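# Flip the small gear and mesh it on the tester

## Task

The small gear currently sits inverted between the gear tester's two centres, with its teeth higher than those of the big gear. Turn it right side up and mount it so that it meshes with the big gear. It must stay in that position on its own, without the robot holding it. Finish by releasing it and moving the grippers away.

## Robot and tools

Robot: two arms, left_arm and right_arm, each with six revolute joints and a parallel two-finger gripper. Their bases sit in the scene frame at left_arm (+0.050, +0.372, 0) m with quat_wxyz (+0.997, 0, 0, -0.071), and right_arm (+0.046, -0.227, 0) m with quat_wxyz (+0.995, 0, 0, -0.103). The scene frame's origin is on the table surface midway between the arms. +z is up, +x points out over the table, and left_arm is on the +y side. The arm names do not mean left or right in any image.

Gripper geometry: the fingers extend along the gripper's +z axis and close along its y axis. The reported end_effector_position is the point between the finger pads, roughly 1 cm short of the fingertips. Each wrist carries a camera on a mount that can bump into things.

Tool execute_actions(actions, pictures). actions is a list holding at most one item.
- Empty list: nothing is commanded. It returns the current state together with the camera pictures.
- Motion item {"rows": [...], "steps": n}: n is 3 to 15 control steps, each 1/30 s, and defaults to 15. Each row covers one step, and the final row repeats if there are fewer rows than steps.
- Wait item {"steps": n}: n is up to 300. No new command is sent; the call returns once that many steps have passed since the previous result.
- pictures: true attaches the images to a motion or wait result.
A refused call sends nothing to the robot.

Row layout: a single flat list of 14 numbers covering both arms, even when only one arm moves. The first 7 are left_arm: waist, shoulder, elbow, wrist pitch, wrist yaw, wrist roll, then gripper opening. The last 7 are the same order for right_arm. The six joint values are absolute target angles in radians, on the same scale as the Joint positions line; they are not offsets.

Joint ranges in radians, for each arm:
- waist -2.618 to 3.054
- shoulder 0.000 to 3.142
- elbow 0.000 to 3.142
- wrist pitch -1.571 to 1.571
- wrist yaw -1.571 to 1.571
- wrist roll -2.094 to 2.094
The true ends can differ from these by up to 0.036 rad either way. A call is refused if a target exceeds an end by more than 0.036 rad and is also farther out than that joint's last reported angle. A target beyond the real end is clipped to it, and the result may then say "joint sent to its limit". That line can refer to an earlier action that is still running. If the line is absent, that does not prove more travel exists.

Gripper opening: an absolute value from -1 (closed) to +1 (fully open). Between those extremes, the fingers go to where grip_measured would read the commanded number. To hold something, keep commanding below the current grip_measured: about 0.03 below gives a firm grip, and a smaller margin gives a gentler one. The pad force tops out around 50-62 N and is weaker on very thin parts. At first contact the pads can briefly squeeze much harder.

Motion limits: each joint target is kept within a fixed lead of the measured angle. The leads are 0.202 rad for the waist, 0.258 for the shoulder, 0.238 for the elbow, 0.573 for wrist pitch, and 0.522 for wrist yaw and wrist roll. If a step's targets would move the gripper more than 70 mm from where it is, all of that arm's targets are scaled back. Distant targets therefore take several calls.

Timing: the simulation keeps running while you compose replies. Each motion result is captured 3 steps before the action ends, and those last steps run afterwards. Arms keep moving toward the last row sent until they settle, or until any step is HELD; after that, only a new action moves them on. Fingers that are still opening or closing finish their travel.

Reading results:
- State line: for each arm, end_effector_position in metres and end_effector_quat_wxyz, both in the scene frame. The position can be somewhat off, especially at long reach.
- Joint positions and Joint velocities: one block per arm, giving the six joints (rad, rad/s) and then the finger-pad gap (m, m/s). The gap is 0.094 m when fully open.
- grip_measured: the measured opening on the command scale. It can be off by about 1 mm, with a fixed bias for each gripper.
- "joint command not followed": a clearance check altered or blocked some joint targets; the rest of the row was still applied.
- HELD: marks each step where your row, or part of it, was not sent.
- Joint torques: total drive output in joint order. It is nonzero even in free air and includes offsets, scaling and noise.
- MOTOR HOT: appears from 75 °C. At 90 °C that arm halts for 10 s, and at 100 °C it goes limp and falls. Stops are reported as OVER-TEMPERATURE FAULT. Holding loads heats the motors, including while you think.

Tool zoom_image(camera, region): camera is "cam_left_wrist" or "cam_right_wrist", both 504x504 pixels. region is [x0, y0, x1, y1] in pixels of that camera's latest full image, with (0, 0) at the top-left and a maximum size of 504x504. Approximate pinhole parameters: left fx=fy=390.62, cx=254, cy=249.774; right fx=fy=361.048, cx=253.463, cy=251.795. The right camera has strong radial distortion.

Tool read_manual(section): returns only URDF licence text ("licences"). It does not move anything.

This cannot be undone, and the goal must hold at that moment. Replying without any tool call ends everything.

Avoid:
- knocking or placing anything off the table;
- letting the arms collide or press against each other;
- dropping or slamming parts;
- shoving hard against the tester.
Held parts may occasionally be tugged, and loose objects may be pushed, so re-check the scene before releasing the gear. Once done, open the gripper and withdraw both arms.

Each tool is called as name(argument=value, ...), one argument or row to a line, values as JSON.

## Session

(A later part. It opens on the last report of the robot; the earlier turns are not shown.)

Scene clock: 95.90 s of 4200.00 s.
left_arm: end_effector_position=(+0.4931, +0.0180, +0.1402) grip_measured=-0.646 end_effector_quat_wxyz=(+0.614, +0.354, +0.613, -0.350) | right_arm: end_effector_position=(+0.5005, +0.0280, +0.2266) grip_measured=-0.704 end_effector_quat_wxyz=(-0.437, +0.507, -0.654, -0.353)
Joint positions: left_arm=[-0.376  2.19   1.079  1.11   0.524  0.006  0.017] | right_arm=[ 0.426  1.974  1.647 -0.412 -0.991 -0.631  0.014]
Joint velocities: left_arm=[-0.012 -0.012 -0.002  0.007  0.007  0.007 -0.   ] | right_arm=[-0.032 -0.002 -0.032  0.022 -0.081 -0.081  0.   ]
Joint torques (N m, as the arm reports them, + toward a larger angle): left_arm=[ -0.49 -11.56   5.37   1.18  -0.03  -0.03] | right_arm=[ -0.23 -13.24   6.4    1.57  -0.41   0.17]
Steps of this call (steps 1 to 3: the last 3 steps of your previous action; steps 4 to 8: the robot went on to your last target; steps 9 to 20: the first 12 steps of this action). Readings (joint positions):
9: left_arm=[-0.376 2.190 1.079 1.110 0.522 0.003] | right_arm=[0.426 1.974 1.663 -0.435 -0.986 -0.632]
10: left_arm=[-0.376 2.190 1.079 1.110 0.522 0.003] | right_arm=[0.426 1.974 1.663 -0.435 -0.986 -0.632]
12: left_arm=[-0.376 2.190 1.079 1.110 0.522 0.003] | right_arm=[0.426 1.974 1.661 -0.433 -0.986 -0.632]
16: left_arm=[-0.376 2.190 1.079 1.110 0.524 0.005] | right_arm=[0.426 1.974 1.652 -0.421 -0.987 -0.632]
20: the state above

execute_actions(
  actions=[
    {"rows": [[-0.380,2.2000,1.088,1.066,0.523,0.004,-0.676,0.425,1.958,1.642,-0.374,-0.998,-0.620,-0.732],[-0.379,2.198,1.088,1.077,0.524,0.005,-0.676,0.426,1.961,1.644,-0.383,-0.996,-0.625,-0.732],[-0.378,2.196,1.088,1.088,0.524,0.006,-0.676,0.426,1.964,1.646,-0.392,-0.994,-0.630,-0.70],[-0.378,2.196,1.088,1.099,0.524,0.006,-0.676,0.426,1.964,1.648,-0.400,-0.992,-0.631,-0.66],[-0.378,2.196,1.088,1.108,0.524,0.006,-0.676,0.426,1.964,1.650,-0.405,-0.991,-0.631,-0.60],[-0.378,2.196,1.088,1.108,0.524,0.006,-0.676,0.426,1.964,1.650,-0.405,-0.991,-0.631,-0.52],[-0.378,2.196,1.088,1.108,0.524,0.006,-0.65,0.426,1.964,1.650,-0.405,-0.991,-0.631,-0.44],[-0.378,2.196,1.088,1.108,0.524,0.006,-0.63,0.426,1.964,1.650,-0.405,-0.991,-0.631,-0.36],[-0.378,2.196,1.088,1.108,0.524,0.006,-0.60,0.426,1.964,1.650,-0.405,-0.991,-0.631,-0.28],[-0.378,2.196,1.088,1.108,0.524,0.006,-0.56,0.426,1.964,1.650,-0.405,-0.991,-0.631,-0.20],[-0.378,2.196,1.088,1.108,0.524,0.006,-0.50,0.426,1.964,1.650,-0.405,-0.991,-0.631,-0.10],[-0.378,2.196,1.088,1.108,0.524,0.006,-0.45,0.426,1.964,1.650,-0.405,-0.991,-0.631,0.0]], "steps": 15},
  ],
  pictures=true,
)

Scene clock: 96.83 s of 4200.00 s.
left_arm: end_effector_position=(+0.4932, +0.0182, +0.1407) grip_measured=-0.477 end_effector_quat_wxyz=(+0.615, +0.354, +0.612, -0.350) | right_arm: end_effector_position=(+0.5007, +0.0280, +0.2264) grip_measured=-0.053 end_effector_quat_wxyz=(-0.437, +0.507, -0.654, -0.352)
Joint positions: left_arm=[-0.375  2.19   1.079  1.112  0.525  0.008  0.025] | right_arm=[ 0.426  1.974  1.646 -0.409 -0.989 -0.631  0.044]
Joint velocities: left_arm=[ 0.002  0.002 -0.012  0.007 -0.022  0.022  0.05 ] | right_arm=[-0.002 -0.012 -0.002  0.022  0.007  0.007  0.102]
Joint torques (N m, as the arm reports them, + toward a larger angle): left_arm=[ -0.31 -12.32   5.48   1.65  -0.07  -0.05] | right_arm=[  0.03 -12.48   7.     1.25  -0.41   0.  ]
Steps of this call (steps 1 to 3: the last 3 steps of your previous action; steps 4 to 15: the robot went on to your last target; step 16: nothing new was sent; steps 17 to 28: the first 12 steps of this action). Readings (joint positions):
17: left_arm=[-0.376 2.190 1.079 1.110 0.524 0.007] | right_arm=[0.426 1.974 1.646 -0.409 -0.992 -0.631]
18: left_arm=[-0.376 2.190 1.079 1.110 0.525 0.007] | right_arm=[0.426 1.974 1.646 -0.409 -0.992 -0.631]
20: left_arm=[-0.375 2.190 1.079 1.111 0.525 0.007] | right_arm=[0.426 1.974 1.646 -0.409 -0.992 -0.631]
24: left_arm=[-0.375 2.190 1.079 1.112 0.526 0.008] | right_arm=[0.426 1.974 1.646 -0.409 -0.990 -0.631]
28: the state above

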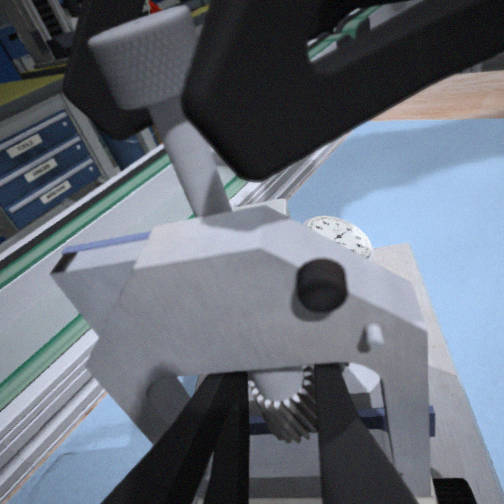

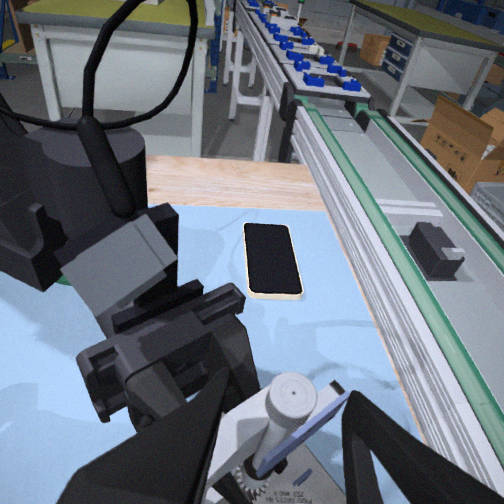

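zoom_image(
  camera="cam_right_wrist",
  region=[190, 380, 370, 504],
)

zoom_image(
  camera="cam_left_wrist",
  region=[200, 200, 440, 460],
)

Region (190, 380, 370, 504) of cam_right_wrist's 504x504 image, scaled by 2.800, with more detail than that image has; it fills the top 347 rows of this view, and the rest is white.

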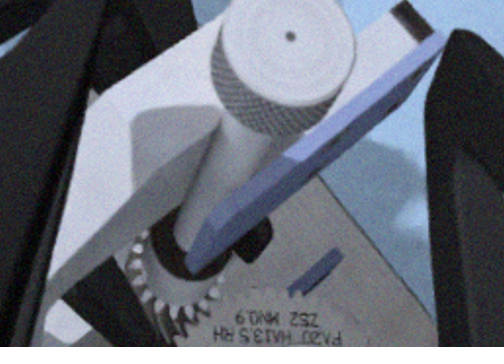

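Region (200, 200, 440, 460) of cam_left_wrist's 504x504 image, scaled by 1.938, with more detail than that image has; it fills the left 465 columns of this view, and the rest is white.

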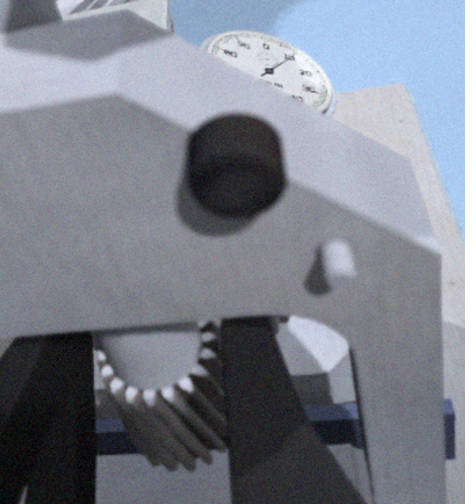

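execute_actions(
  actions=[
    {"rows": [[-0.367,2.166,1.066,1.128,0.535,0.006,-0.42,0.420,1.958,1.655,-0.415,-0.996,-0.640,0.06],[-0.3651,2.1622,1.0588,1.1332,0.5365,0.006,-0.42,0.4114,1.9528,1.6575,-0.4304,-1.0031,-0.6525,0.06],[-0.3632,2.1584,1.0515,1.1383,0.538,0.006,-0.42,0.4029,1.9476,1.66,-0.4457,-1.0101,-0.665,0.06],[-0.3613,2.1547,1.0443,1.1435,0.5394,0.006,-0.42,0.3943,1.9424,1.6625,-0.4611,-1.0172,-0.6775,0.06],[-0.3595,2.1509,1.0371,1.1487,0.5409,0.006,-0.42,0.3857,1.9371,1.665,-0.4764,-1.0243,-0.69,0.06],[-0.3576,2.1471,1.0298,1.1539,0.5424,0.006,-0.42,0.3771,1.9319,1.6675,-0.4918,-1.0314,-0.7025,0.06],[-0.3557,2.1433,1.0226,1.159,0.5439,0.006,-0.42,0.3686,1.9267,1.67,-0.5071,-1.0384,-0.715,0.06],[-0.3538,2.1396,1.0154,1.1642,0.5454,0.006,-0.42,0.36,1.9215,1.6725,-0.5225,-1.0455,-0.7275,0.06],[-0.3519,2.1358,1.0081,1.1694,0.5468,0.006,-0.42,0.3514,1.9163,1.675,-0.5379,-1.0526,-0.74,0.06],[-0.35,2.132,1.0009,1.1745,0.5483,0.006,-0.42,0.3429,1.9111,1.6775,-0.5532,-1.0596,-0.7525,0.06],[-0.3481,2.1282,0.9936,1.1797,0.5498,0.006,-0.42,0.3343,1.9059,1.68,-0.5686,-1.0667,-0.765,0.06],[-0.3463,2.1244,0.9864,1.1849,0.5513,0.006,-0.42,0.3257,1.9006,1.6825,-0.5839,-1.0738,-0.7775,0.06],[-0.3444,2.1207,0.9792,1.1901,0.5527,0.006,-0.42,0.3171,1.8954,1.685,-0.5993,-1.0809,-0.79,0.06],[-0.3425,2.1169,0.9719,1.1952,0.5542,0.006,-0.42,0.3086,1.8902,1.6875,-0.6146,-1.0879,-0.8025,0.06],[-0.3406,2.1131,0.9647,1.2004,0.5557,0.006,-0.42,0.30,1.885,1.69,-0.63,-1.095,-0.815,0.06]], "steps": 15},
  ],
)

Scene clock: 98.13 s of 4200.00 s.
left_arm: end_effector_position=(+0.4856, +0.0305, +0.1457) grip_measured=-0.422 end_effector_quat_wxyz=(+0.623, +0.353, +0.606, -0.348) | right_arm: end_effector_position=(+0.5004, -0.0069, +0.2295) grip_measured=+0.058 end_effector_quat_wxyz=(-0.439, +0.504, -0.659, -0.346)
Joint positions: left_arm=[-0.359  2.156  1.016  1.16   0.536  0.008  0.027] | right_arm=[ 0.348  1.95   1.646 -0.511 -1.027 -0.723  0.05 ]
Joint velocities: left_arm=[ 0.071 -0.105 -0.198  0.168  0.037 -0.081  0.   ] | right_arm=[-0.295 -0.217  0.002 -0.418 -0.227 -0.344 -0.001]
Joint torques (N m, as the arm reports them, + toward a larger angle): left_arm=[  0.61 -14.87   3.68   1.72   0.07   0.  ] | right_arm=[ -0.52 -14.49   9.24   1.02  -0.63  -0.06]
Steps of this call (steps 1 to 3: the last 3 steps of your previous action; steps 4 to 15: the robot went on to your last target; steps 16 to 27: nothing new was sent; steps 28 to 39: the first 12 steps of this action). Readings (joint positions):
28: left_arm=[-0.375 2.190 1.079 1.113 0.525 0.008] | right_arm=[0.426 1.974 1.646 -0.409 -0.989 -0.631]
29: left_arm=[-0.375 2.190 1.079 1.115 0.526 0.008] | right_arm=[0.425 1.974 1.646 -0.410 -0.989 -0.634]
31: left_arm=[-0.375 2.189 1.077 1.122 0.526 0.008] | right_arm=[0.421 1.974 1.646 -0.417 -0.992 -0.644]
35: left_arm=[-0.369 2.171 1.046 1.140 0.531 0.008] | right_arm=[0.392 1.970 1.646 -0.457 -1.007 -0.679]
39: the state above

Continue the withdrawal of the left arm.

execute_actions(
  actions=[
    {"rows": [[-0.3355,2.1058,0.9507,1.2071,0.5608,0.006,-0.42,0.30,1.885,1.69,-0.63,-1.095,-0.815,0.06],[-0.3303,2.0986,0.9367,1.2139,0.566,0.006,-0.42,0.30,1.885,1.69,-0.63,-1.095,-0.815,0.06],[-0.3252,2.0913,0.9227,1.2206,0.5711,0.006,-0.42,0.30,1.885,1.69,-0.63,-1.095,-0.815,0.06],[-0.32,2.0841,0.9088,1.2273,0.5763,0.006,-0.42,0.30,1.885,1.69,-0.63,-1.095,-0.815,0.06],[-0.3149,2.0768,0.8948,1.234,0.5814,0.006,-0.42,0.30,1.885,1.69,-0.63,-1.095,-0.815,0.06],[-0.3097,2.0696,0.8808,1.2408,0.5866,0.006,-0.42,0.30,1.885,1.69,-0.63,-1.095,-0.815,0.06],[-0.3046,2.0623,0.8668,1.2475,0.5917,0.006,-0.42,0.30,1.885,1.69,-0.63,-1.095,-0.815,0.06],[-0.2989,2.0554,0.8536,1.2538,0.5974,0.006,-0.42,0.30,1.885,1.69,-0.63,-1.095,-0.815,0.06],[-0.2932,2.0485,0.8404,1.26,0.6031,0.006,-0.42,0.30,1.885,1.69,-0.63,-1.095,-0.815,0.06],[-0.2875,2.0416,0.8272,1.2663,0.6088,0.006,-0.42,0.30,1.885,1.69,-0.63,-1.095,-0.815,0.06],[-0.2818,2.0346,0.8141,1.2726,0.6145,0.006,-0.42,0.30,1.885,1.69,-0.63,-1.095,-0.815,0.06],[-0.2761,2.0277,0.8009,1.2789,0.6202,0.006,-0.42,0.30,1.885,1.69,-0.63,-1.095,-0.815,0.06],[-0.2704,2.0208,0.7877,1.2851,0.6259,0.006,-0.42,0.30,1.885,1.69,-0.63,-1.095,-0.815,0.06],[-0.2647,2.0139,0.7745,1.2914,0.6316,0.006,-0.42,0.30,1.885,1.69,-0.63,-1.095,-0.815,0.06]], "steps": 15},
  ],
  pictures=true,
)

Scene clock: 98.83 s of 4200.00 s.
left_arm: end_effector_position=(+0.4649, +0.0708, +0.1464) grip_measured=-0.422 end_effector_quat_wxyz=(+0.626, +0.349, +0.606, -0.343) | right_arm: end_effector_position=(+0.4900, -0.0261, +0.2482) grip_measured=+0.058 end_effector_quat_wxyz=(-0.448, +0.512, -0.647, -0.345)
Joint positions: left_arm=[-0.294  2.064  0.84   1.248  0.588  0.008  0.027] | right_arm=[ 0.302  1.909  1.661 -0.611 -1.074 -0.808  0.05 ]
Joint velocities: left_arm=[ 0.173 -0.217 -0.379  0.11   0.154 -0.007 -0.002] | right_arm=[-0.012  0.012  0.002  0.022  0.051  0.037 -0.001]
Joint torques (N m, as the arm reports them, + toward a larger angle): left_arm=[  0.47 -13.51   3.19   1.73   0.06   0.  ] | right_arm=[ -0.15 -12.91   8.69   0.94  -0.66  -0.07]
Steps of this call (steps 1 to 3: the last 3 steps of your previous action; steps 4 to 9: the robot went on to your last target; steps 10 to 21: the first 12 steps of this action). Readings (joint positions):
10: left_arm=[-0.348 2.137 0.980 1.193 0.545 0.008] | right_arm=[0.302 1.909 1.661 -0.597 -1.071 -0.798]
11: left_arm=[-0.348 2.134 0.974 1.196 0.546 0.008] | right_arm=[0.302 1.909 1.661 -0.600 -1.071 -0.800]
13: left_arm=[-0.342 2.122 0.951 1.204 0.553 0.008] | right_arm=[0.302 1.909 1.661 -0.606 -1.072 -0.803]
17: left_arm=[-0.319 2.092 0.894 1.225 0.569 0.008] | right_arm=[0.302 1.909 1.661 -0.610 -1.074 -0.806]
21: the state above

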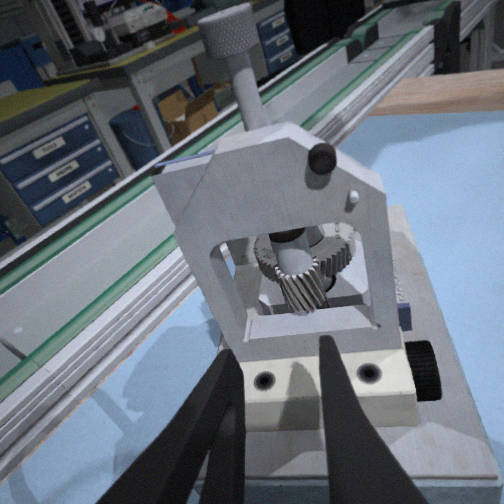

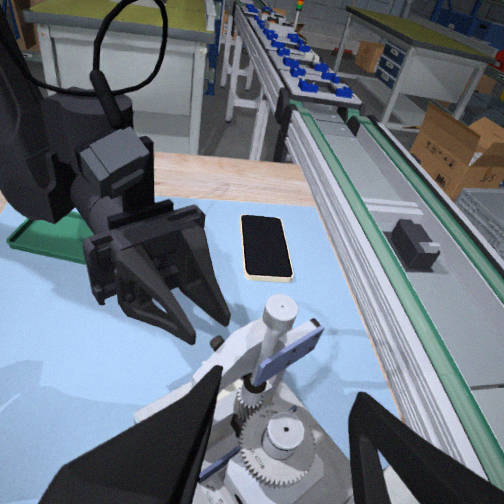

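zoom_image(
  camera="cam_right_wrist",
  region=[210, 360, 330, 480],
)

zoom_image(
  camera="cam_left_wrist",
  region=[220, 200, 400, 340],
)

Region (210, 360, 330, 480) of cam_right_wrist's 504x504 image, scaled by 4.200, with more detail than that image has.

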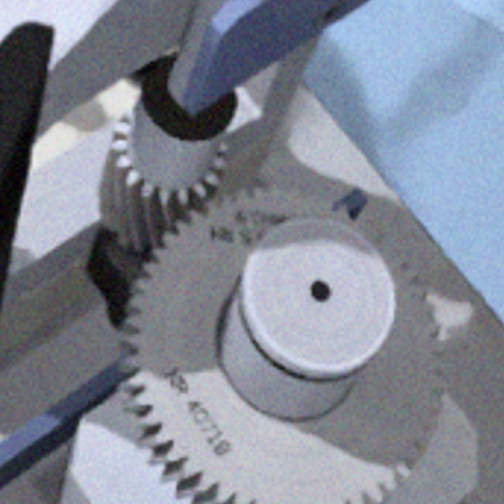

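Region (220, 200, 400, 340) of cam_left_wrist's 504x504 image, scaled by 2.800, with more detail than that image has.

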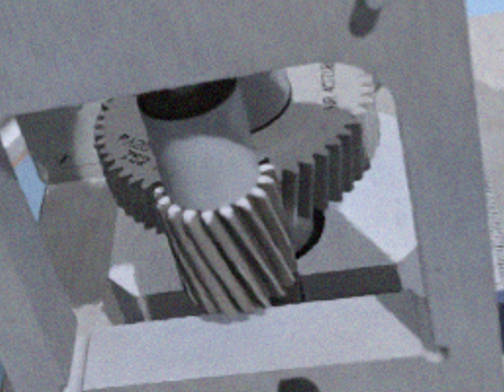

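zoom_image(
  camera="cam_right_wrist",
  region=[230, 385, 280, 435],
)

Region (230, 385, 280, 435) of cam_right_wrist's 504x504 image, scaled by 10.080, with more detail than that image has.

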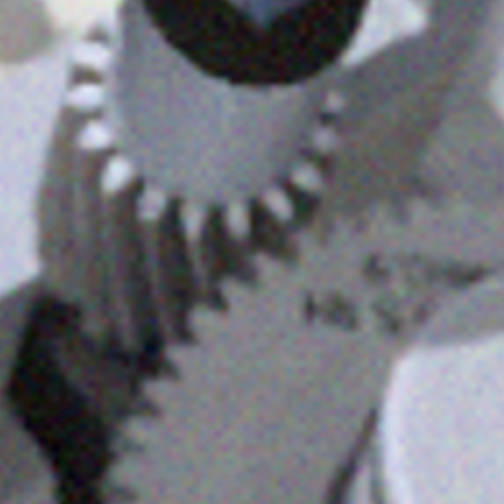

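execute_actions(
  actions=[
    {"rows": [[-0.2807,2.056,0.820,1.262,0.6076,0.006,-0.46,0.30,1.885,1.69,-0.63,-1.095,-0.815,0.06],[-0.2864,2.0626,0.8328,1.2556,0.6019,0.006,-0.48,0.30,1.885,1.69,-0.63,-1.095,-0.815,0.06],[-0.2921,2.0692,0.8457,1.2493,0.5962,0.006,-0.48,0.30,1.885,1.69,-0.63,-1.095,-0.815,0.06],[-0.2978,2.0758,0.8585,1.2429,0.5905,0.006,-0.48,0.30,1.885,1.69,-0.63,-1.095,-0.815,0.06],[-0.3035,2.0825,0.8713,1.2366,0.5848,0.006,-0.48,0.30,1.885,1.69,-0.63,-1.095,-0.815,0.06],[-0.3092,2.0891,0.8841,1.2302,0.5791,0.006,-0.48,0.30,1.885,1.69,-0.63,-1.095,-0.815,0.06],[-0.3149,2.0957,0.897,1.2239,0.5734,0.006,-0.48,0.30,1.885,1.69,-0.63,-1.095,-0.815,0.06],[-0.3206,2.1023,0.9098,1.2175,0.5677,0.006,-0.48,0.30,1.885,1.69,-0.63,-1.095,-0.815,0.06],[-0.3266,2.1108,0.9261,1.2097,0.5617,0.006,-0.48,0.30,1.885,1.69,-0.63,-1.095,-0.815,0.06],[-0.3326,2.1192,0.9424,1.2018,0.5557,0.006,-0.48,0.30,1.885,1.69,-0.63,-1.095,-0.815,0.06],[-0.3386,2.1277,0.9588,1.194,0.5497,0.006,-0.48,0.30,1.885,1.69,-0.63,-1.095,-0.815,0.06],[-0.3446,2.1362,0.9751,1.1861,0.5437,0.006,-0.48,0.30,1.885,1.69,-0.63,-1.095,-0.815,0.06],[-0.3506,2.1446,0.9914,1.1783,0.5377,0.006,-0.48,0.30,1.885,1.69,-0.63,-1.095,-0.815,0.06],[-0.3566,2.1531,1.0077,1.1704,0.5317,0.006,-0.48,0.30,1.885,1.69,-0.63,-1.095,-0.815,0.06]], "steps": 15},
  ],
)

Scene clock: 102.60 s of 4200.00 s.
left_arm: end_effector_position=(+0.4725, +0.0509, +0.1523) grip_measured=-0.478 end_effector_quat_wxyz=(+0.632, +0.356, +0.594, -0.349) | right_arm: end_effector_position=(+0.4899, -0.0261, +0.2481) grip_measured=+0.058 end_effector_quat_wxyz=(-0.447, +0.512, -0.647, -0.346)
Joint positions: left_arm=[-0.325  2.106  0.922  1.234  0.578  0.008  0.025] | right_arm=[ 0.302  1.909  1.661 -0.612 -1.075 -0.809  0.05 ]
Joint velocities: left_arm=[-0.178  0.237  0.471 -0.154 -0.198  0.051  0.   ] | right_arm=[-0.002  0.002  0.002 -0.007 -0.066  0.037 -0.001]
Joint torques (N m, as the arm reports them, + toward a larger angle): left_arm=[ -0.61 -10.01   6.01   1.48  -0.16  -0.03] | right_arm=[ -0.13 -12.92   8.67   0.93  -0.66  -0.06]
Steps of this call (steps 1 to 3: the last 3 steps of your previous action; steps 4 to 30: the robot went on to your last target; steps 31 to 90: nothing new was sent; then 0.37 s passed at rest; steps 91 to 102: the first 12 steps of this action). Readings (joint positions):
91: left_arm=[-0.270 2.038 0.791 1.287 0.621 0.008] | right_arm=[0.302 1.909 1.661 -0.612 -1.075 -0.809]
92: left_arm=[-0.271 2.039 0.793 1.284 0.620 0.008] | right_arm=[0.302 1.909 1.661 -0.612 -1.075 -0.809]
94: left_arm=[-0.276 2.048 0.809 1.279 0.615 0.008] | right_arm=[0.302 1.909 1.661 -0.612 -1.075 -0.809]
98: left_arm=[-0.298 2.075 0.862 1.260 0.597 0.008] | right_arm=[0.302 1.909 1.661 -0.612 -1.075 -0.809]
102: the state above

execute_actions(
  actions=[
    {"rows": [[-0.3566,2.1531,1.0077,1.160,0.5300,0.006,-0.48,0.30,1.885,1.69,-0.63,-1.095,-0.815,0.06],[-0.3566,2.1531,1.0077,1.160,0.5300,0.006,-0.48,0.30,1.885,1.69,-0.63,-1.095,-0.815,0.06],[-0.3566,2.1531,1.0077,1.164,0.5300,0.006,-0.48,0.30,1.885,1.69,-0.63,-1.095,-0.815,0.06]], "steps": 8},
  ],
)

Scene clock: 102.90 s of 4200.00 s.
left_arm: end_effector_position=(+0.4802, +0.0363, +0.1493) grip_measured=-0.478 end_effector_quat_wxyz=(+0.627, +0.354, +0.600, -0.348) | right_arm: end_effector_position=(+0.4899, -0.0261, +0.2481) grip_measured=+0.058 end_effector_quat_wxyz=(-0.447, +0.512, -0.647, -0.346)
Joint positions: left_arm=[-0.352  2.137  0.982  1.19   0.546  0.008  0.025] | right_arm=[ 0.302  1.909  1.661 -0.612 -1.075 -0.809  0.05 ]
Joint velocities: left_arm=[-0.002  0.002  0.007 -0.081 -0.051 -0.051  0.   ] | right_arm=[-0.007 -0.022  0.022 -0.125 -0.022  0.037 -0.002]
Joint torques (N m, as the arm reports them, + toward a larger angle): left_arm=[ -0.25 -10.74   6.1    1.52  -0.07  -0.05] | right_arm=[ -0.14 -12.92   8.66   0.94  -0.66  -0.06]
Steps of this call (steps 1 to 3: the last 3 steps of your previous action; step 4: the robot went on to your last target; steps 5 to 9: the first 5 steps of this action). Readings (joint positions):
5: left_arm=[-0.350 2.137 0.982 1.203 0.554 0.008] | right_arm=[0.302 1.909 1.661 -0.612 -1.075 -0.809]
6: left_arm=[-0.351 2.137 0.982 1.198 0.552 0.008] | right_arm=[0.302 1.909 1.661 -0.612 -1.075 -0.809]
8: left_arm=[-0.352 2.137 0.982 1.192 0.549 0.008] | right_arm=[0.302 1.909 1.661 -0.612 -1.075 -0.809]
9: the state above

execute_actions(
  actions=[
    {"rows": [[-0.3584,2.158,1.0145,1.158,0.528,0.006,-0.48,0.30,1.885,1.69,-0.63,-1.095,-0.815,0.06],[-0.3602,2.1617,1.021,1.1546,0.5259,0.006,-0.48,0.30,1.885,1.69,-0.63,-1.095,-0.815,0.06],[-0.362,2.1654,1.0274,1.1512,0.5238,0.006,-0.48,0.30,1.885,1.69,-0.63,-1.095,-0.815,0.06],[-0.3638,2.1691,1.0339,1.1478,0.5217,0.006,-0.48,0.30,1.885,1.69,-0.63,-1.095,-0.815,0.06],[-0.3656,2.1728,1.0403,1.1444,0.5196,0.006,-0.48,0.30,1.885,1.69,-0.63,-1.095,-0.815,0.06],[-0.3674,2.1765,1.0468,1.141,0.5175,0.006,-0.48,0.30,1.885,1.69,-0.63,-1.095,-0.815,0.06],[-0.3693,2.1802,1.0532,1.1376,0.5154,0.006,-0.48,0.30,1.885,1.69,-0.63,-1.095,-0.815,0.06],[-0.3711,2.1839,1.0597,1.1342,0.5133,0.006,-0.48,0.30,1.885,1.69,-0.63,-1.095,-0.815,0.06],[-0.3729,2.1876,1.0661,1.1308,0.5112,0.006,-0.48,0.30,1.885,1.69,-0.63,-1.095,-0.815,0.06],[-0.3747,2.1913,1.0726,1.1274,0.5091,0.006,-0.48,0.30,1.885,1.69,-0.63,-1.095,-0.815,0.06],[-0.3765,2.195,1.079,1.124,0.507,0.006,-0.48,0.30,1.885,1.69,-0.63,-1.095,-0.815,0.06]], "steps": 15},
  ],
)

Scene clock: 103.70 s of 4200.00 s.
left_arm: end_effector_position=(+0.4913, +0.0262, +0.1448) grip_measured=-0.478 end_effector_quat_wxyz=(+0.625, +0.351, +0.606, -0.346) | right_arm: end_effector_position=(+0.4899, -0.0261, +0.2481) grip_measured=+0.058 end_effector_quat_wxyz=(-0.447, +0.512, -0.647, -0.346)
Joint positions: left_arm=[-0.365  2.177  1.047  1.153  0.523  0.008  0.025] | right_arm=[ 0.302  1.909  1.661 -0.612 -1.075 -0.809  0.05 ]
Joint velocities: left_arm=[-0.081  0.081  0.125 -0.095 -0.081  0.037  0.   ] | right_arm=[ 0.012  0.017  0.007 -0.081 -0.051  0.022 -0.001]
Joint torques (N m, as the arm reports them, + toward a larger angle): left_arm=[ -0.53 -11.43   6.34   1.46  -0.15  -0.03] | right_arm=[ -0.14 -12.91   8.68   0.94  -0.67  -0.07]
Steps of this call (steps 1 to 3: the last 3 steps of your previous action; steps 4 to 12: the robot went on to your last target; steps 13 to 24: the first 12 steps of this action). Readings (joint positions):
13: left_arm=[-0.352 2.137 0.982 1.183 0.541 0.008] | right_arm=[0.302 1.909 1.661 -0.612 -1.075 -0.809]
14: left_arm=[-0.352 2.138 0.984 1.181 0.540 0.008] | right_arm=[0.302 1.909 1.661 -0.612 -1.075 -0.809]
16: left_arm=[-0.352 2.145 0.995 1.178 0.539 0.008] | right_arm=[0.302 1.909 1.661 -0.612 -1.075 -0.809]
20: left_arm=[-0.356 2.162 1.022 1.166 0.531 0.008] | right_arm=[0.302 1.909 1.661 -0.612 -1.075 -0.809]
24: the state above

execute_actions(
  actions=[
    {"rows": [[-0.3765,2.195,1.079,1.124,0.500,0.006,-0.48,0.30,1.885,1.69,-0.63,-1.095,-0.815,0.06],[-0.3765,2.195,1.079,1.124,0.493,0.006,-0.48,0.30,1.885,1.69,-0.63,-1.095,-0.815,0.06],[-0.3765,2.195,1.079,1.124,0.486,0.006,-0.48,0.30,1.885,1.69,-0.63,-1.095,-0.815,0.06],[-0.3765,2.195,1.079,1.124,0.479,0.006,-0.48,0.30,1.885,1.69,-0.63,-1.095,-0.815,0.06],[-0.3765,2.195,1.079,1.124,0.472,0.006,-0.48,0.30,1.885,1.69,-0.63,-1.095,-0.815,0.06],[-0.3765,2.195,1.079,1.124,0.465,0.006,-0.48,0.30,1.885,1.69,-0.63,-1.095,-0.815,0.06],[-0.3765,2.195,1.079,1.124,0.458,0.006,-0.48,0.30,1.885,1.69,-0.63,-1.095,-0.815,0.06]], "steps": 12},
  ],
  pictures=true,
)

Scene clock: 104.20 s of 4200.00 s.
left_arm: end_effector_position=(+0.4932, +0.0243, +0.1429) grip_measured=-0.478 end_effector_quat_wxyz=(+0.625, +0.345, +0.612, -0.340) | right_arm: end_effector_position=(+0.4899, -0.0261, +0.2481) grip_measured=+0.058 end_effector_quat_wxyz=(-0.447, +0.512, -0.647, -0.346)
Joint positions: left_arm=[-0.373  2.18   1.052  1.143  0.498  0.008  0.025] | right_arm=[ 0.302  1.909  1.661 -0.612 -1.075 -0.809  0.05 ]
Joint velocities: left_arm=[-0.012  0.007  0.007 -0.081 -0.095 -0.022 -0.001] | right_arm=[-0.007 -0.017 -0.017  0.081 -0.022 -0.022 -0.   ]
Joint torques (N m, as the arm reports them, + toward a larger angle): left_arm=[ -0.06 -11.1    6.56   1.5   -0.31  -0.01] | right_arm=[ -0.14 -12.91   8.65   0.94  -0.67  -0.05]
Steps of this call (steps 1 to 3: the last 3 steps of your previous action; steps 4 to 6: the robot went on to your last target; steps 7 to 15: the first 9 steps of this action). Readings (joint positions):
7: left_arm=[-0.369 2.180 1.052 1.144 0.518 0.008] | right_arm=[0.302 1.909 1.661 -0.612 -1.075 -0.809]
8: left_arm=[-0.369 2.180 1.052 1.144 0.516 0.008] | right_arm=[0.302 1.909 1.661 -0.612 -1.075 -0.809]
10: left_arm=[-0.369 2.180 1.052 1.144 0.510 0.008] | right_arm=[0.302 1.909 1.661 -0.612 -1.075 -0.809]
14: left_arm=[-0.372 2.180 1.052 1.143 0.500 0.008] | right_arm=[0.302 1.909 1.661 -0.612 -1.075 -0.809]
15: the state above

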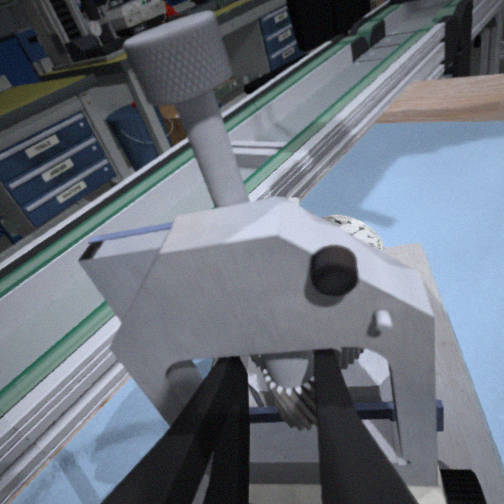

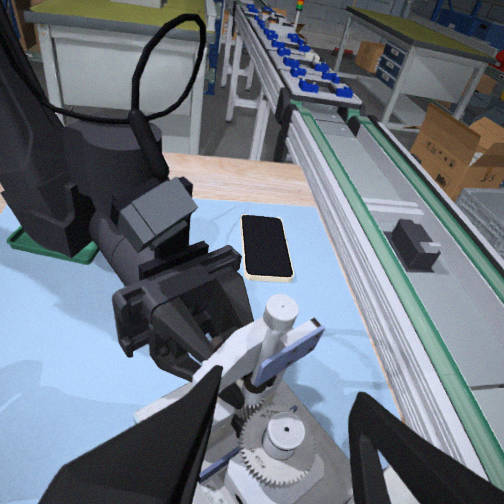

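execute_actions(
  actions=[
    {"rows": [[-0.372,2.197,1.085,1.123,0.455,0.006,-0.48,0.30,1.885,1.69,-0.63,-1.095,-0.815,0.06],[-0.373,2.1983,1.0874,1.1216,0.4525,0.006,-0.48,0.30,1.885,1.69,-0.63,-1.095,-0.815,0.06],[-0.374,2.1996,1.0898,1.1203,0.45,0.006,-0.48,0.30,1.885,1.69,-0.63,-1.095,-0.815,0.06],[-0.375,2.201,1.0921,1.1189,0.448,0.006,-0.48,0.30,1.885,1.69,-0.63,-1.095,-0.815,0.06],[-0.376,2.2023,1.0945,1.1175,0.446,0.006,-0.48,0.30,1.885,1.69,-0.63,-1.095,-0.815,0.06],[-0.377,2.2036,1.0969,1.1161,0.444,0.006,-0.48,0.30,1.885,1.69,-0.63,-1.095,-0.815,0.06],[-0.378,2.205,1.0993,1.1148,0.442,0.006,-0.48,0.30,1.885,1.69,-0.63,-1.095,-0.815,0.06],[-0.379,2.2063,1.1016,1.1134,0.440,0.006,-0.48,0.30,1.885,1.69,-0.63,-1.095,-0.815,0.06],[-0.380,2.2076,1.104,1.112,0.438,0.006,-0.48,0.30,1.885,1.69,-0.63,-1.095,-0.815,0.06]], "steps": 15},
  ],
  pictures=true,
)

Scene clock: 104.80 s of 4200.00 s.
left_arm: end_effector_position=(+0.4964, +0.0200, +0.1427) grip_measured=-0.478 end_effector_quat_wxyz=(+0.626, +0.344, +0.612, -0.339) | right_arm: end_effector_position=(+0.4898, -0.0261, +0.2481) grip_measured=+0.058 end_effector_quat_wxyz=(-0.447, +0.512, -0.647, -0.346)
Joint positions: left_arm=[-0.381  2.192  1.073  1.134  0.484  0.008  0.025] | right_arm=[ 0.302  1.909  1.661 -0.613 -1.075 -0.809  0.05 ]
Joint velocities: left_arm=[-0.017  0.002  0.007 -0.007 -0.081 -0.022  0.   ] | right_arm=[-0.017 -0.012  0.007  0.022  0.037  0.022 -0.001]
Joint torques (N m, as the arm reports them, + toward a larger angle): left_arm=[  0.3  -11.09   7.     1.52  -0.48  -0.02] | right_arm=[ -0.13 -12.9    8.64   0.94  -0.66  -0.06]
Steps of this call (steps 1 to 3: the last 3 steps of your previous action; steps 4 to 6: the robot went on to your last target; steps 7 to 18: the first 12 steps of this action). Readings (joint positions):
7: left_arm=[-0.374 2.180 1.052 1.143 0.494 0.008] | right_arm=[0.302 1.909 1.661 -0.613 -1.075 -0.809]
8: left_arm=[-0.374 2.180 1.052 1.143 0.494 0.008] | right_arm=[0.302 1.909 1.661 -0.613 -1.075 -0.809]
10: left_arm=[-0.374 2.180 1.052 1.143 0.493 0.008] | right_arm=[0.302 1.909 1.661 -0.613 -1.075 -0.809]
14: left_arm=[-0.378 2.187 1.066 1.138 0.491 0.008] | right_arm=[0.302 1.909 1.661 -0.613 -1.075 -0.809]
18: the state above

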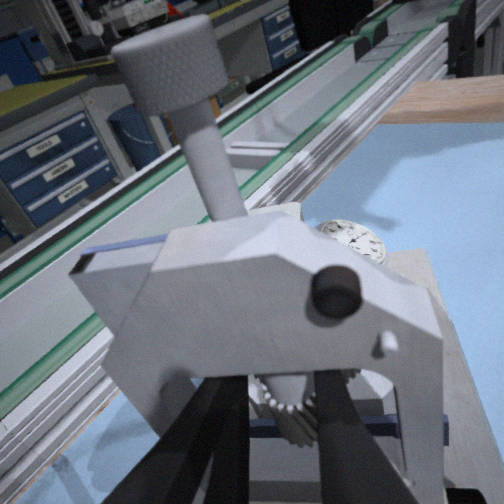

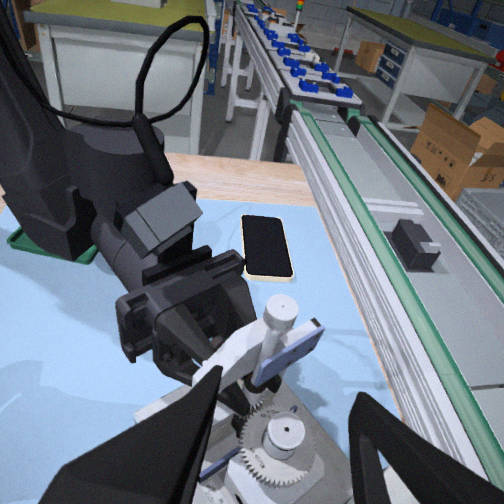

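zoom_image(
  camera="cam_right_wrist",
  region=[210, 360, 330, 480],
)

Region (210, 360, 330, 480) of cam_right_wrist's 504x504 image, scaled by 4.200, with more detail than that image has.

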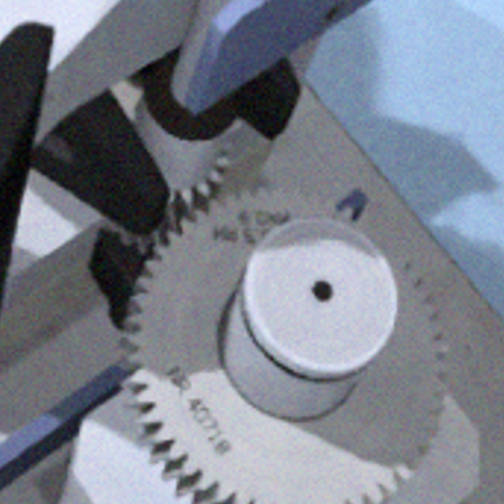

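execute_actions(
  actions=[
    {"rows": [[-0.380,2.200,1.095,1.125,0.480,0.006,-0.45,0.30,1.885,1.69,-0.63,-1.095,-0.815,0.06],[-0.379,2.190,1.085,1.135,0.510,0.006,-0.42,0.30,1.885,1.69,-0.63,-1.095,-0.815,0.06],[-0.377,2.180,1.075,1.143,0.522,0.006,-0.42,0.30,1.885,1.69,-0.63,-1.095,-0.815,0.06],[-0.373,2.168,1.062,1.150,0.522,0.006,-0.42,0.30,1.885,1.69,-0.63,-1.095,-0.815,0.06],[-0.3701,2.163,1.0532,1.1546,0.5251,0.006,-0.42,0.30,1.885,1.69,-0.63,-1.095,-0.815,0.06],[-0.3671,2.158,1.0443,1.1592,0.5281,0.006,-0.42,0.30,1.885,1.69,-0.63,-1.095,-0.815,0.06],[-0.3642,2.153,1.0355,1.1637,0.5312,0.006,-0.42,0.30,1.885,1.69,-0.63,-1.095,-0.815,0.06],[-0.3612,2.148,1.0266,1.1683,0.5343,0.006,-0.42,0.30,1.885,1.69,-0.63,-1.095,-0.815,0.06],[-0.3583,2.143,1.0178,1.1729,0.5373,0.006,-0.42,0.30,1.885,1.69,-0.63,-1.095,-0.815,0.06],[-0.3553,2.1381,1.0089,1.1775,0.5404,0.006,-0.42,0.30,1.885,1.69,-0.63,-1.095,-0.815,0.06],[-0.3524,2.1331,1.0001,1.1821,0.5434,0.006,-0.42,0.30,1.885,1.69,-0.63,-1.095,-0.815,0.06],[-0.3494,2.1281,0.9912,1.1867,0.5465,0.006,-0.42,0.30,1.885,1.69,-0.63,-1.095,-0.815,0.06],[-0.3465,2.1231,0.9824,1.1912,0.5496,0.006,-0.42,0.30,1.885,1.69,-0.63,-1.095,-0.815,0.06],[-0.3435,2.1181,0.9735,1.1958,0.5526,0.006,-0.42,0.30,1.885,1.69,-0.63,-1.095,-0.815,0.06],[-0.3406,2.1131,0.9647,1.2004,0.5557,0.006,-0.42,0.30,1.885,1.69,-0.63,-1.095,-0.815,0.06]], "steps": 15},
  ],
)

Scene clock: 105.70 s of 4200.00 s.
left_arm: end_effector_position=(+0.4867, +0.0280, +0.1466) grip_measured=-0.422 end_effector_quat_wxyz=(+0.626, +0.351, +0.604, -0.346) | right_arm: end_effector_position=(+0.4898, -0.0261, +0.2481) grip_measured=+0.058 end_effector_quat_wxyz=(-0.447, +0.512, -0.647, -0.346)
Joint positions: left_arm=[-0.366  2.162  1.024  1.164  0.523  0.008  0.027] | right_arm=[ 0.302  1.909  1.661 -0.613 -1.075 -0.809  0.05 ]
Joint velocities: left_arm=[ 0.12  -0.149 -0.237  0.095  0.125  0.007  0.002] | right_arm=[ 0.012 -0.002 -0.012 -0.022 -0.022  0.007 -0.   ]
Joint torques (N m, as the arm reports them, + toward a larger angle): left_arm=[  0.79 -15.     3.63   1.75   0.09   0.03] | right_arm=[ -0.12 -12.92   8.66   0.94  -0.66  -0.06]
Steps of this call (steps 1 to 3: the last 3 steps of your previous action; steps 4 to 15: the robot went on to your last target; steps 16 to 27: the first 12 steps of this action). Readings (joint positions):
16: left_arm=[-0.381 2.192 1.074 1.134 0.484 0.008] | right_arm=[0.302 1.909 1.661 -0.613 -1.075 -0.809]
17: left_arm=[-0.381 2.192 1.074 1.134 0.486 0.008] | right_arm=[0.302 1.909 1.661 -0.613 -1.075 -0.809]
19: left_arm=[-0.381 2.192 1.074 1.135 0.495 0.008] | right_arm=[0.302 1.909 1.661 -0.613 -1.075 -0.809]
23: left_arm=[-0.378 2.183 1.060 1.147 0.510 0.008] | right_arm=[0.302 1.909 1.661 -0.613 -1.075 -0.809]
27: the state above

execute_actions(
  actions=[
    {"rows": [[-0.3346,2.1046,0.9484,1.2083,0.5617,0.006,-0.42,0.283,1.873,1.684,-0.63,-1.095,-0.815,0.06],[-0.3286,2.0962,0.9321,1.2161,0.5677,0.006,-0.42,0.267,1.860,1.678,-0.63,-1.095,-0.815,0.06],[-0.3226,2.0877,0.9158,1.224,0.5737,0.006,-0.42,0.25,1.848,1.672,-0.63,-1.095,-0.815,0.06],[-0.3166,2.0792,0.8994,1.2318,0.5797,0.006,-0.42,0.233,1.836,1.666,-0.63,-1.095,-0.815,0.06],[-0.3106,2.0708,0.8831,1.2397,0.5857,0.006,-0.42,0.217,1.823,1.66,-0.63,-1.095,-0.815,0.06],[-0.3046,2.0623,0.8668,1.2475,0.5917,0.006,-0.42,0.20,1.811,1.654,-0.63,-1.095,-0.815,0.06],[-0.2966,2.0526,0.8483,1.2563,0.5997,0.006,-0.42,0.183,1.799,1.648,-0.63,-1.095,-0.815,0.06],[-0.2886,2.0429,0.8299,1.2651,0.6077,0.006,-0.42,0.167,1.786,1.642,-0.63,-1.095,-0.815,0.06],[-0.2807,2.0333,0.8114,1.2738,0.6156,0.006,-0.42,0.15,1.774,1.636,-0.63,-1.095,-0.815,0.06],[-0.2727,2.0236,0.793,1.2826,0.6236,0.006,-0.42,0.133,1.762,1.63,-0.63,-1.095,-0.815,0.06],[-0.2647,2.0139,0.7745,1.2914,0.6316,0.006,-0.42,0.117,1.749,1.624,-0.63,-1.095,-0.815,0.06],[-0.250,2.000,0.760,1.2914,0.6316,0.006,-0.42,0.10,1.737,1.618,-0.63,-1.095,-0.815,0.06],[-0.232,1.985,0.750,1.2914,0.6316,0.006,-0.42,0.083,1.725,1.612,-0.63,-1.095,-0.815,0.06],[-0.214,1.970,0.740,1.2914,0.6316,0.006,-0.42,0.067,1.712,1.606,-0.63,-1.095,-0.815,0.06],[-0.196,1.955,0.730,1.2914,0.6316,0.006,-0.42,0.05,1.70,1.60,-0.63,-1.095,-0.815,0.06]], "steps": 15},
  ],
)

execute_actions(
  actions=[
    {"steps": 20},
  ],
  pictures=true,
)

Scene clock: 106.53 s of 4200.00 s.
left_arm: end_effector_position=(+0.4605, +0.0794, +0.1454) grip_measured=-0.422 end_effector_quat_wxyz=(+0.625, +0.348, +0.609, -0.342) | right_arm: end_effector_position=(+0.4966, -0.1027, +0.2943) grip_measured=+0.058 end_effector_quat_wxyz=(+0.507, -0.472, +0.664, +0.281)
Joint positions: left_arm=[-0.279  2.045  0.805  1.259  0.599  0.008  0.027] | right_arm=[ 0.131  1.786  1.644 -0.618 -1.075 -0.809  0.05 ]
Joint velocities: left_arm=[ 0.261 -0.305 -0.515  0.139  0.154  0.007  0.001] | right_arm=[-0.491 -0.447 -0.154 -0.007 -0.037 -0.007 -0.001]
Joint torques (N m, as the arm reports them, + toward a larger angle): left_arm=[  0.88 -13.6    3.46   1.77   0.05  -0.02] | right_arm=[ -0.02 -11.57   5.64   1.06  -0.59  -0.06]
Steps of this call (steps 1 to 3: the last 3 steps of your previous action; steps 4 to 13: the robot went on to your last target; steps 14 to 25: the first 12 steps of this action). Readings (joint positions):
14: left_arm=[-0.347 2.137 0.980 1.196 0.545 0.008] | right_arm=[0.301 1.909 1.661 -0.613 -1.075 -0.809]
15: left_arm=[-0.346 2.134 0.974 1.198 0.547 0.008] | right_arm=[0.298 1.908 1.661 -0.613 -1.075 -0.809]
17: left_arm=[-0.340 2.119 0.946 1.206 0.554 0.008] | right_arm=[0.283 1.899 1.661 -0.616 -1.075 -0.809]
21: left_arm=[-0.314 2.084 0.877 1.230 0.574 0.008] | right_arm=[0.212 1.854 1.661 -0.618 -1.075 -0.809]
25: the state above

Scene clock: 107.20 s of 4200.00 s.
left_arm: end_effector_position=(+0.4668, +0.1179, +0.1640) grip_measured=-0.422 end_effector_quat_wxyz=(+0.650, +0.331, +0.605, -0.320) | right_arm: end_effector_position=(+0.4905, -0.1378, +0.3103) grip_measured=+0.058 end_effector_quat_wxyz=(+0.529, -0.450, +0.674, +0.251)
Joint positions: left_arm=[-0.193  1.974  0.746  1.289  0.622  0.008  0.027] | right_arm=[ 0.048  1.719  1.612 -0.618 -1.077 -0.81   0.05 ]
Joint velocities: left_arm=[ 0.007 -0.002 -0.002 -0.007  0.081  0.037  0.   ] | right_arm=[ 0.007  0.002  0.017 -0.066  0.066  0.037  0.001]
Joint torques (N m, as the arm reports them, + toward a larger angle): left_arm=[ -0.09 -12.04   3.18   1.68   0.07  -0.03] | right_arm=[  0.15 -10.67   5.94   1.1   -0.59  -0.05]
Kept back: nothing.
Steps of this call (steps 1 to 3: the last 3 steps of your previous action; steps 4 to 20: the robot went on to your last target). Readings (joint positions):
1: left_arm=[-0.268 2.033 0.788 1.263 0.605 0.008] | right_arm=[0.114 1.771 1.639 -0.618 -1.076 -0.809]
2: left_arm=[-0.255 2.022 0.773 1.266 0.610 0.008] | right_arm=[0.098 1.757 1.633 -0.618 -1.076 -0.809]
4: left_arm=[-0.226 1.996 0.751 1.270 0.616 0.008] | right_arm=[0.069 1.733 1.622 -0.618 -1.076 -0.809]
8: left_arm=[-0.194 1.975 0.746 1.286 0.616 0.008] | right_arm=[0.048 1.719 1.619 -0.618 -1.077 -0.809]
20: the state above

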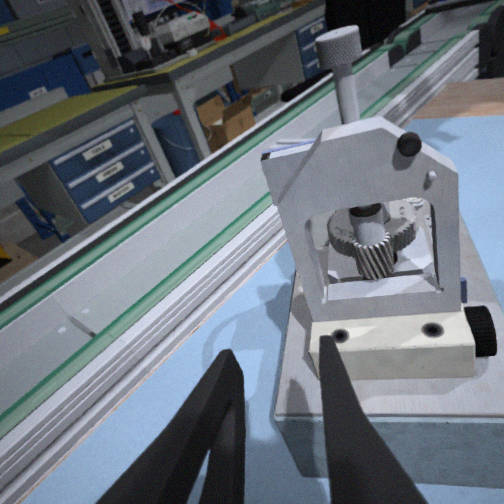

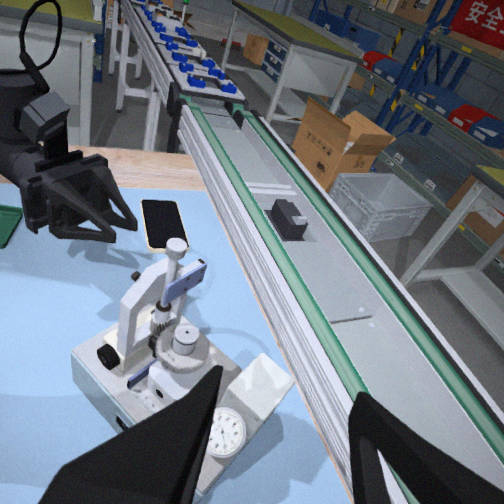

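zoom_image(
  camera="cam_right_wrist",
  region=[60, 230, 310, 480],
)

Region (60, 230, 310, 480) of cam_right_wrist's 504x504 image, scaled by 2.016, with more detail than that image has.

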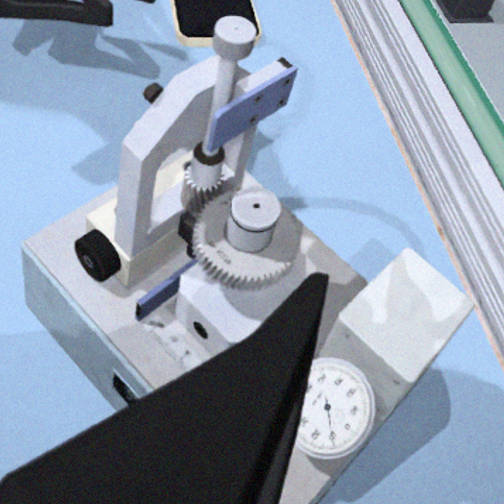

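The gear is seated between the centres, hub up and in mesh, and both arms are clear.

finished_scene(
  scene=1,
)

The scene is finished: the task was done.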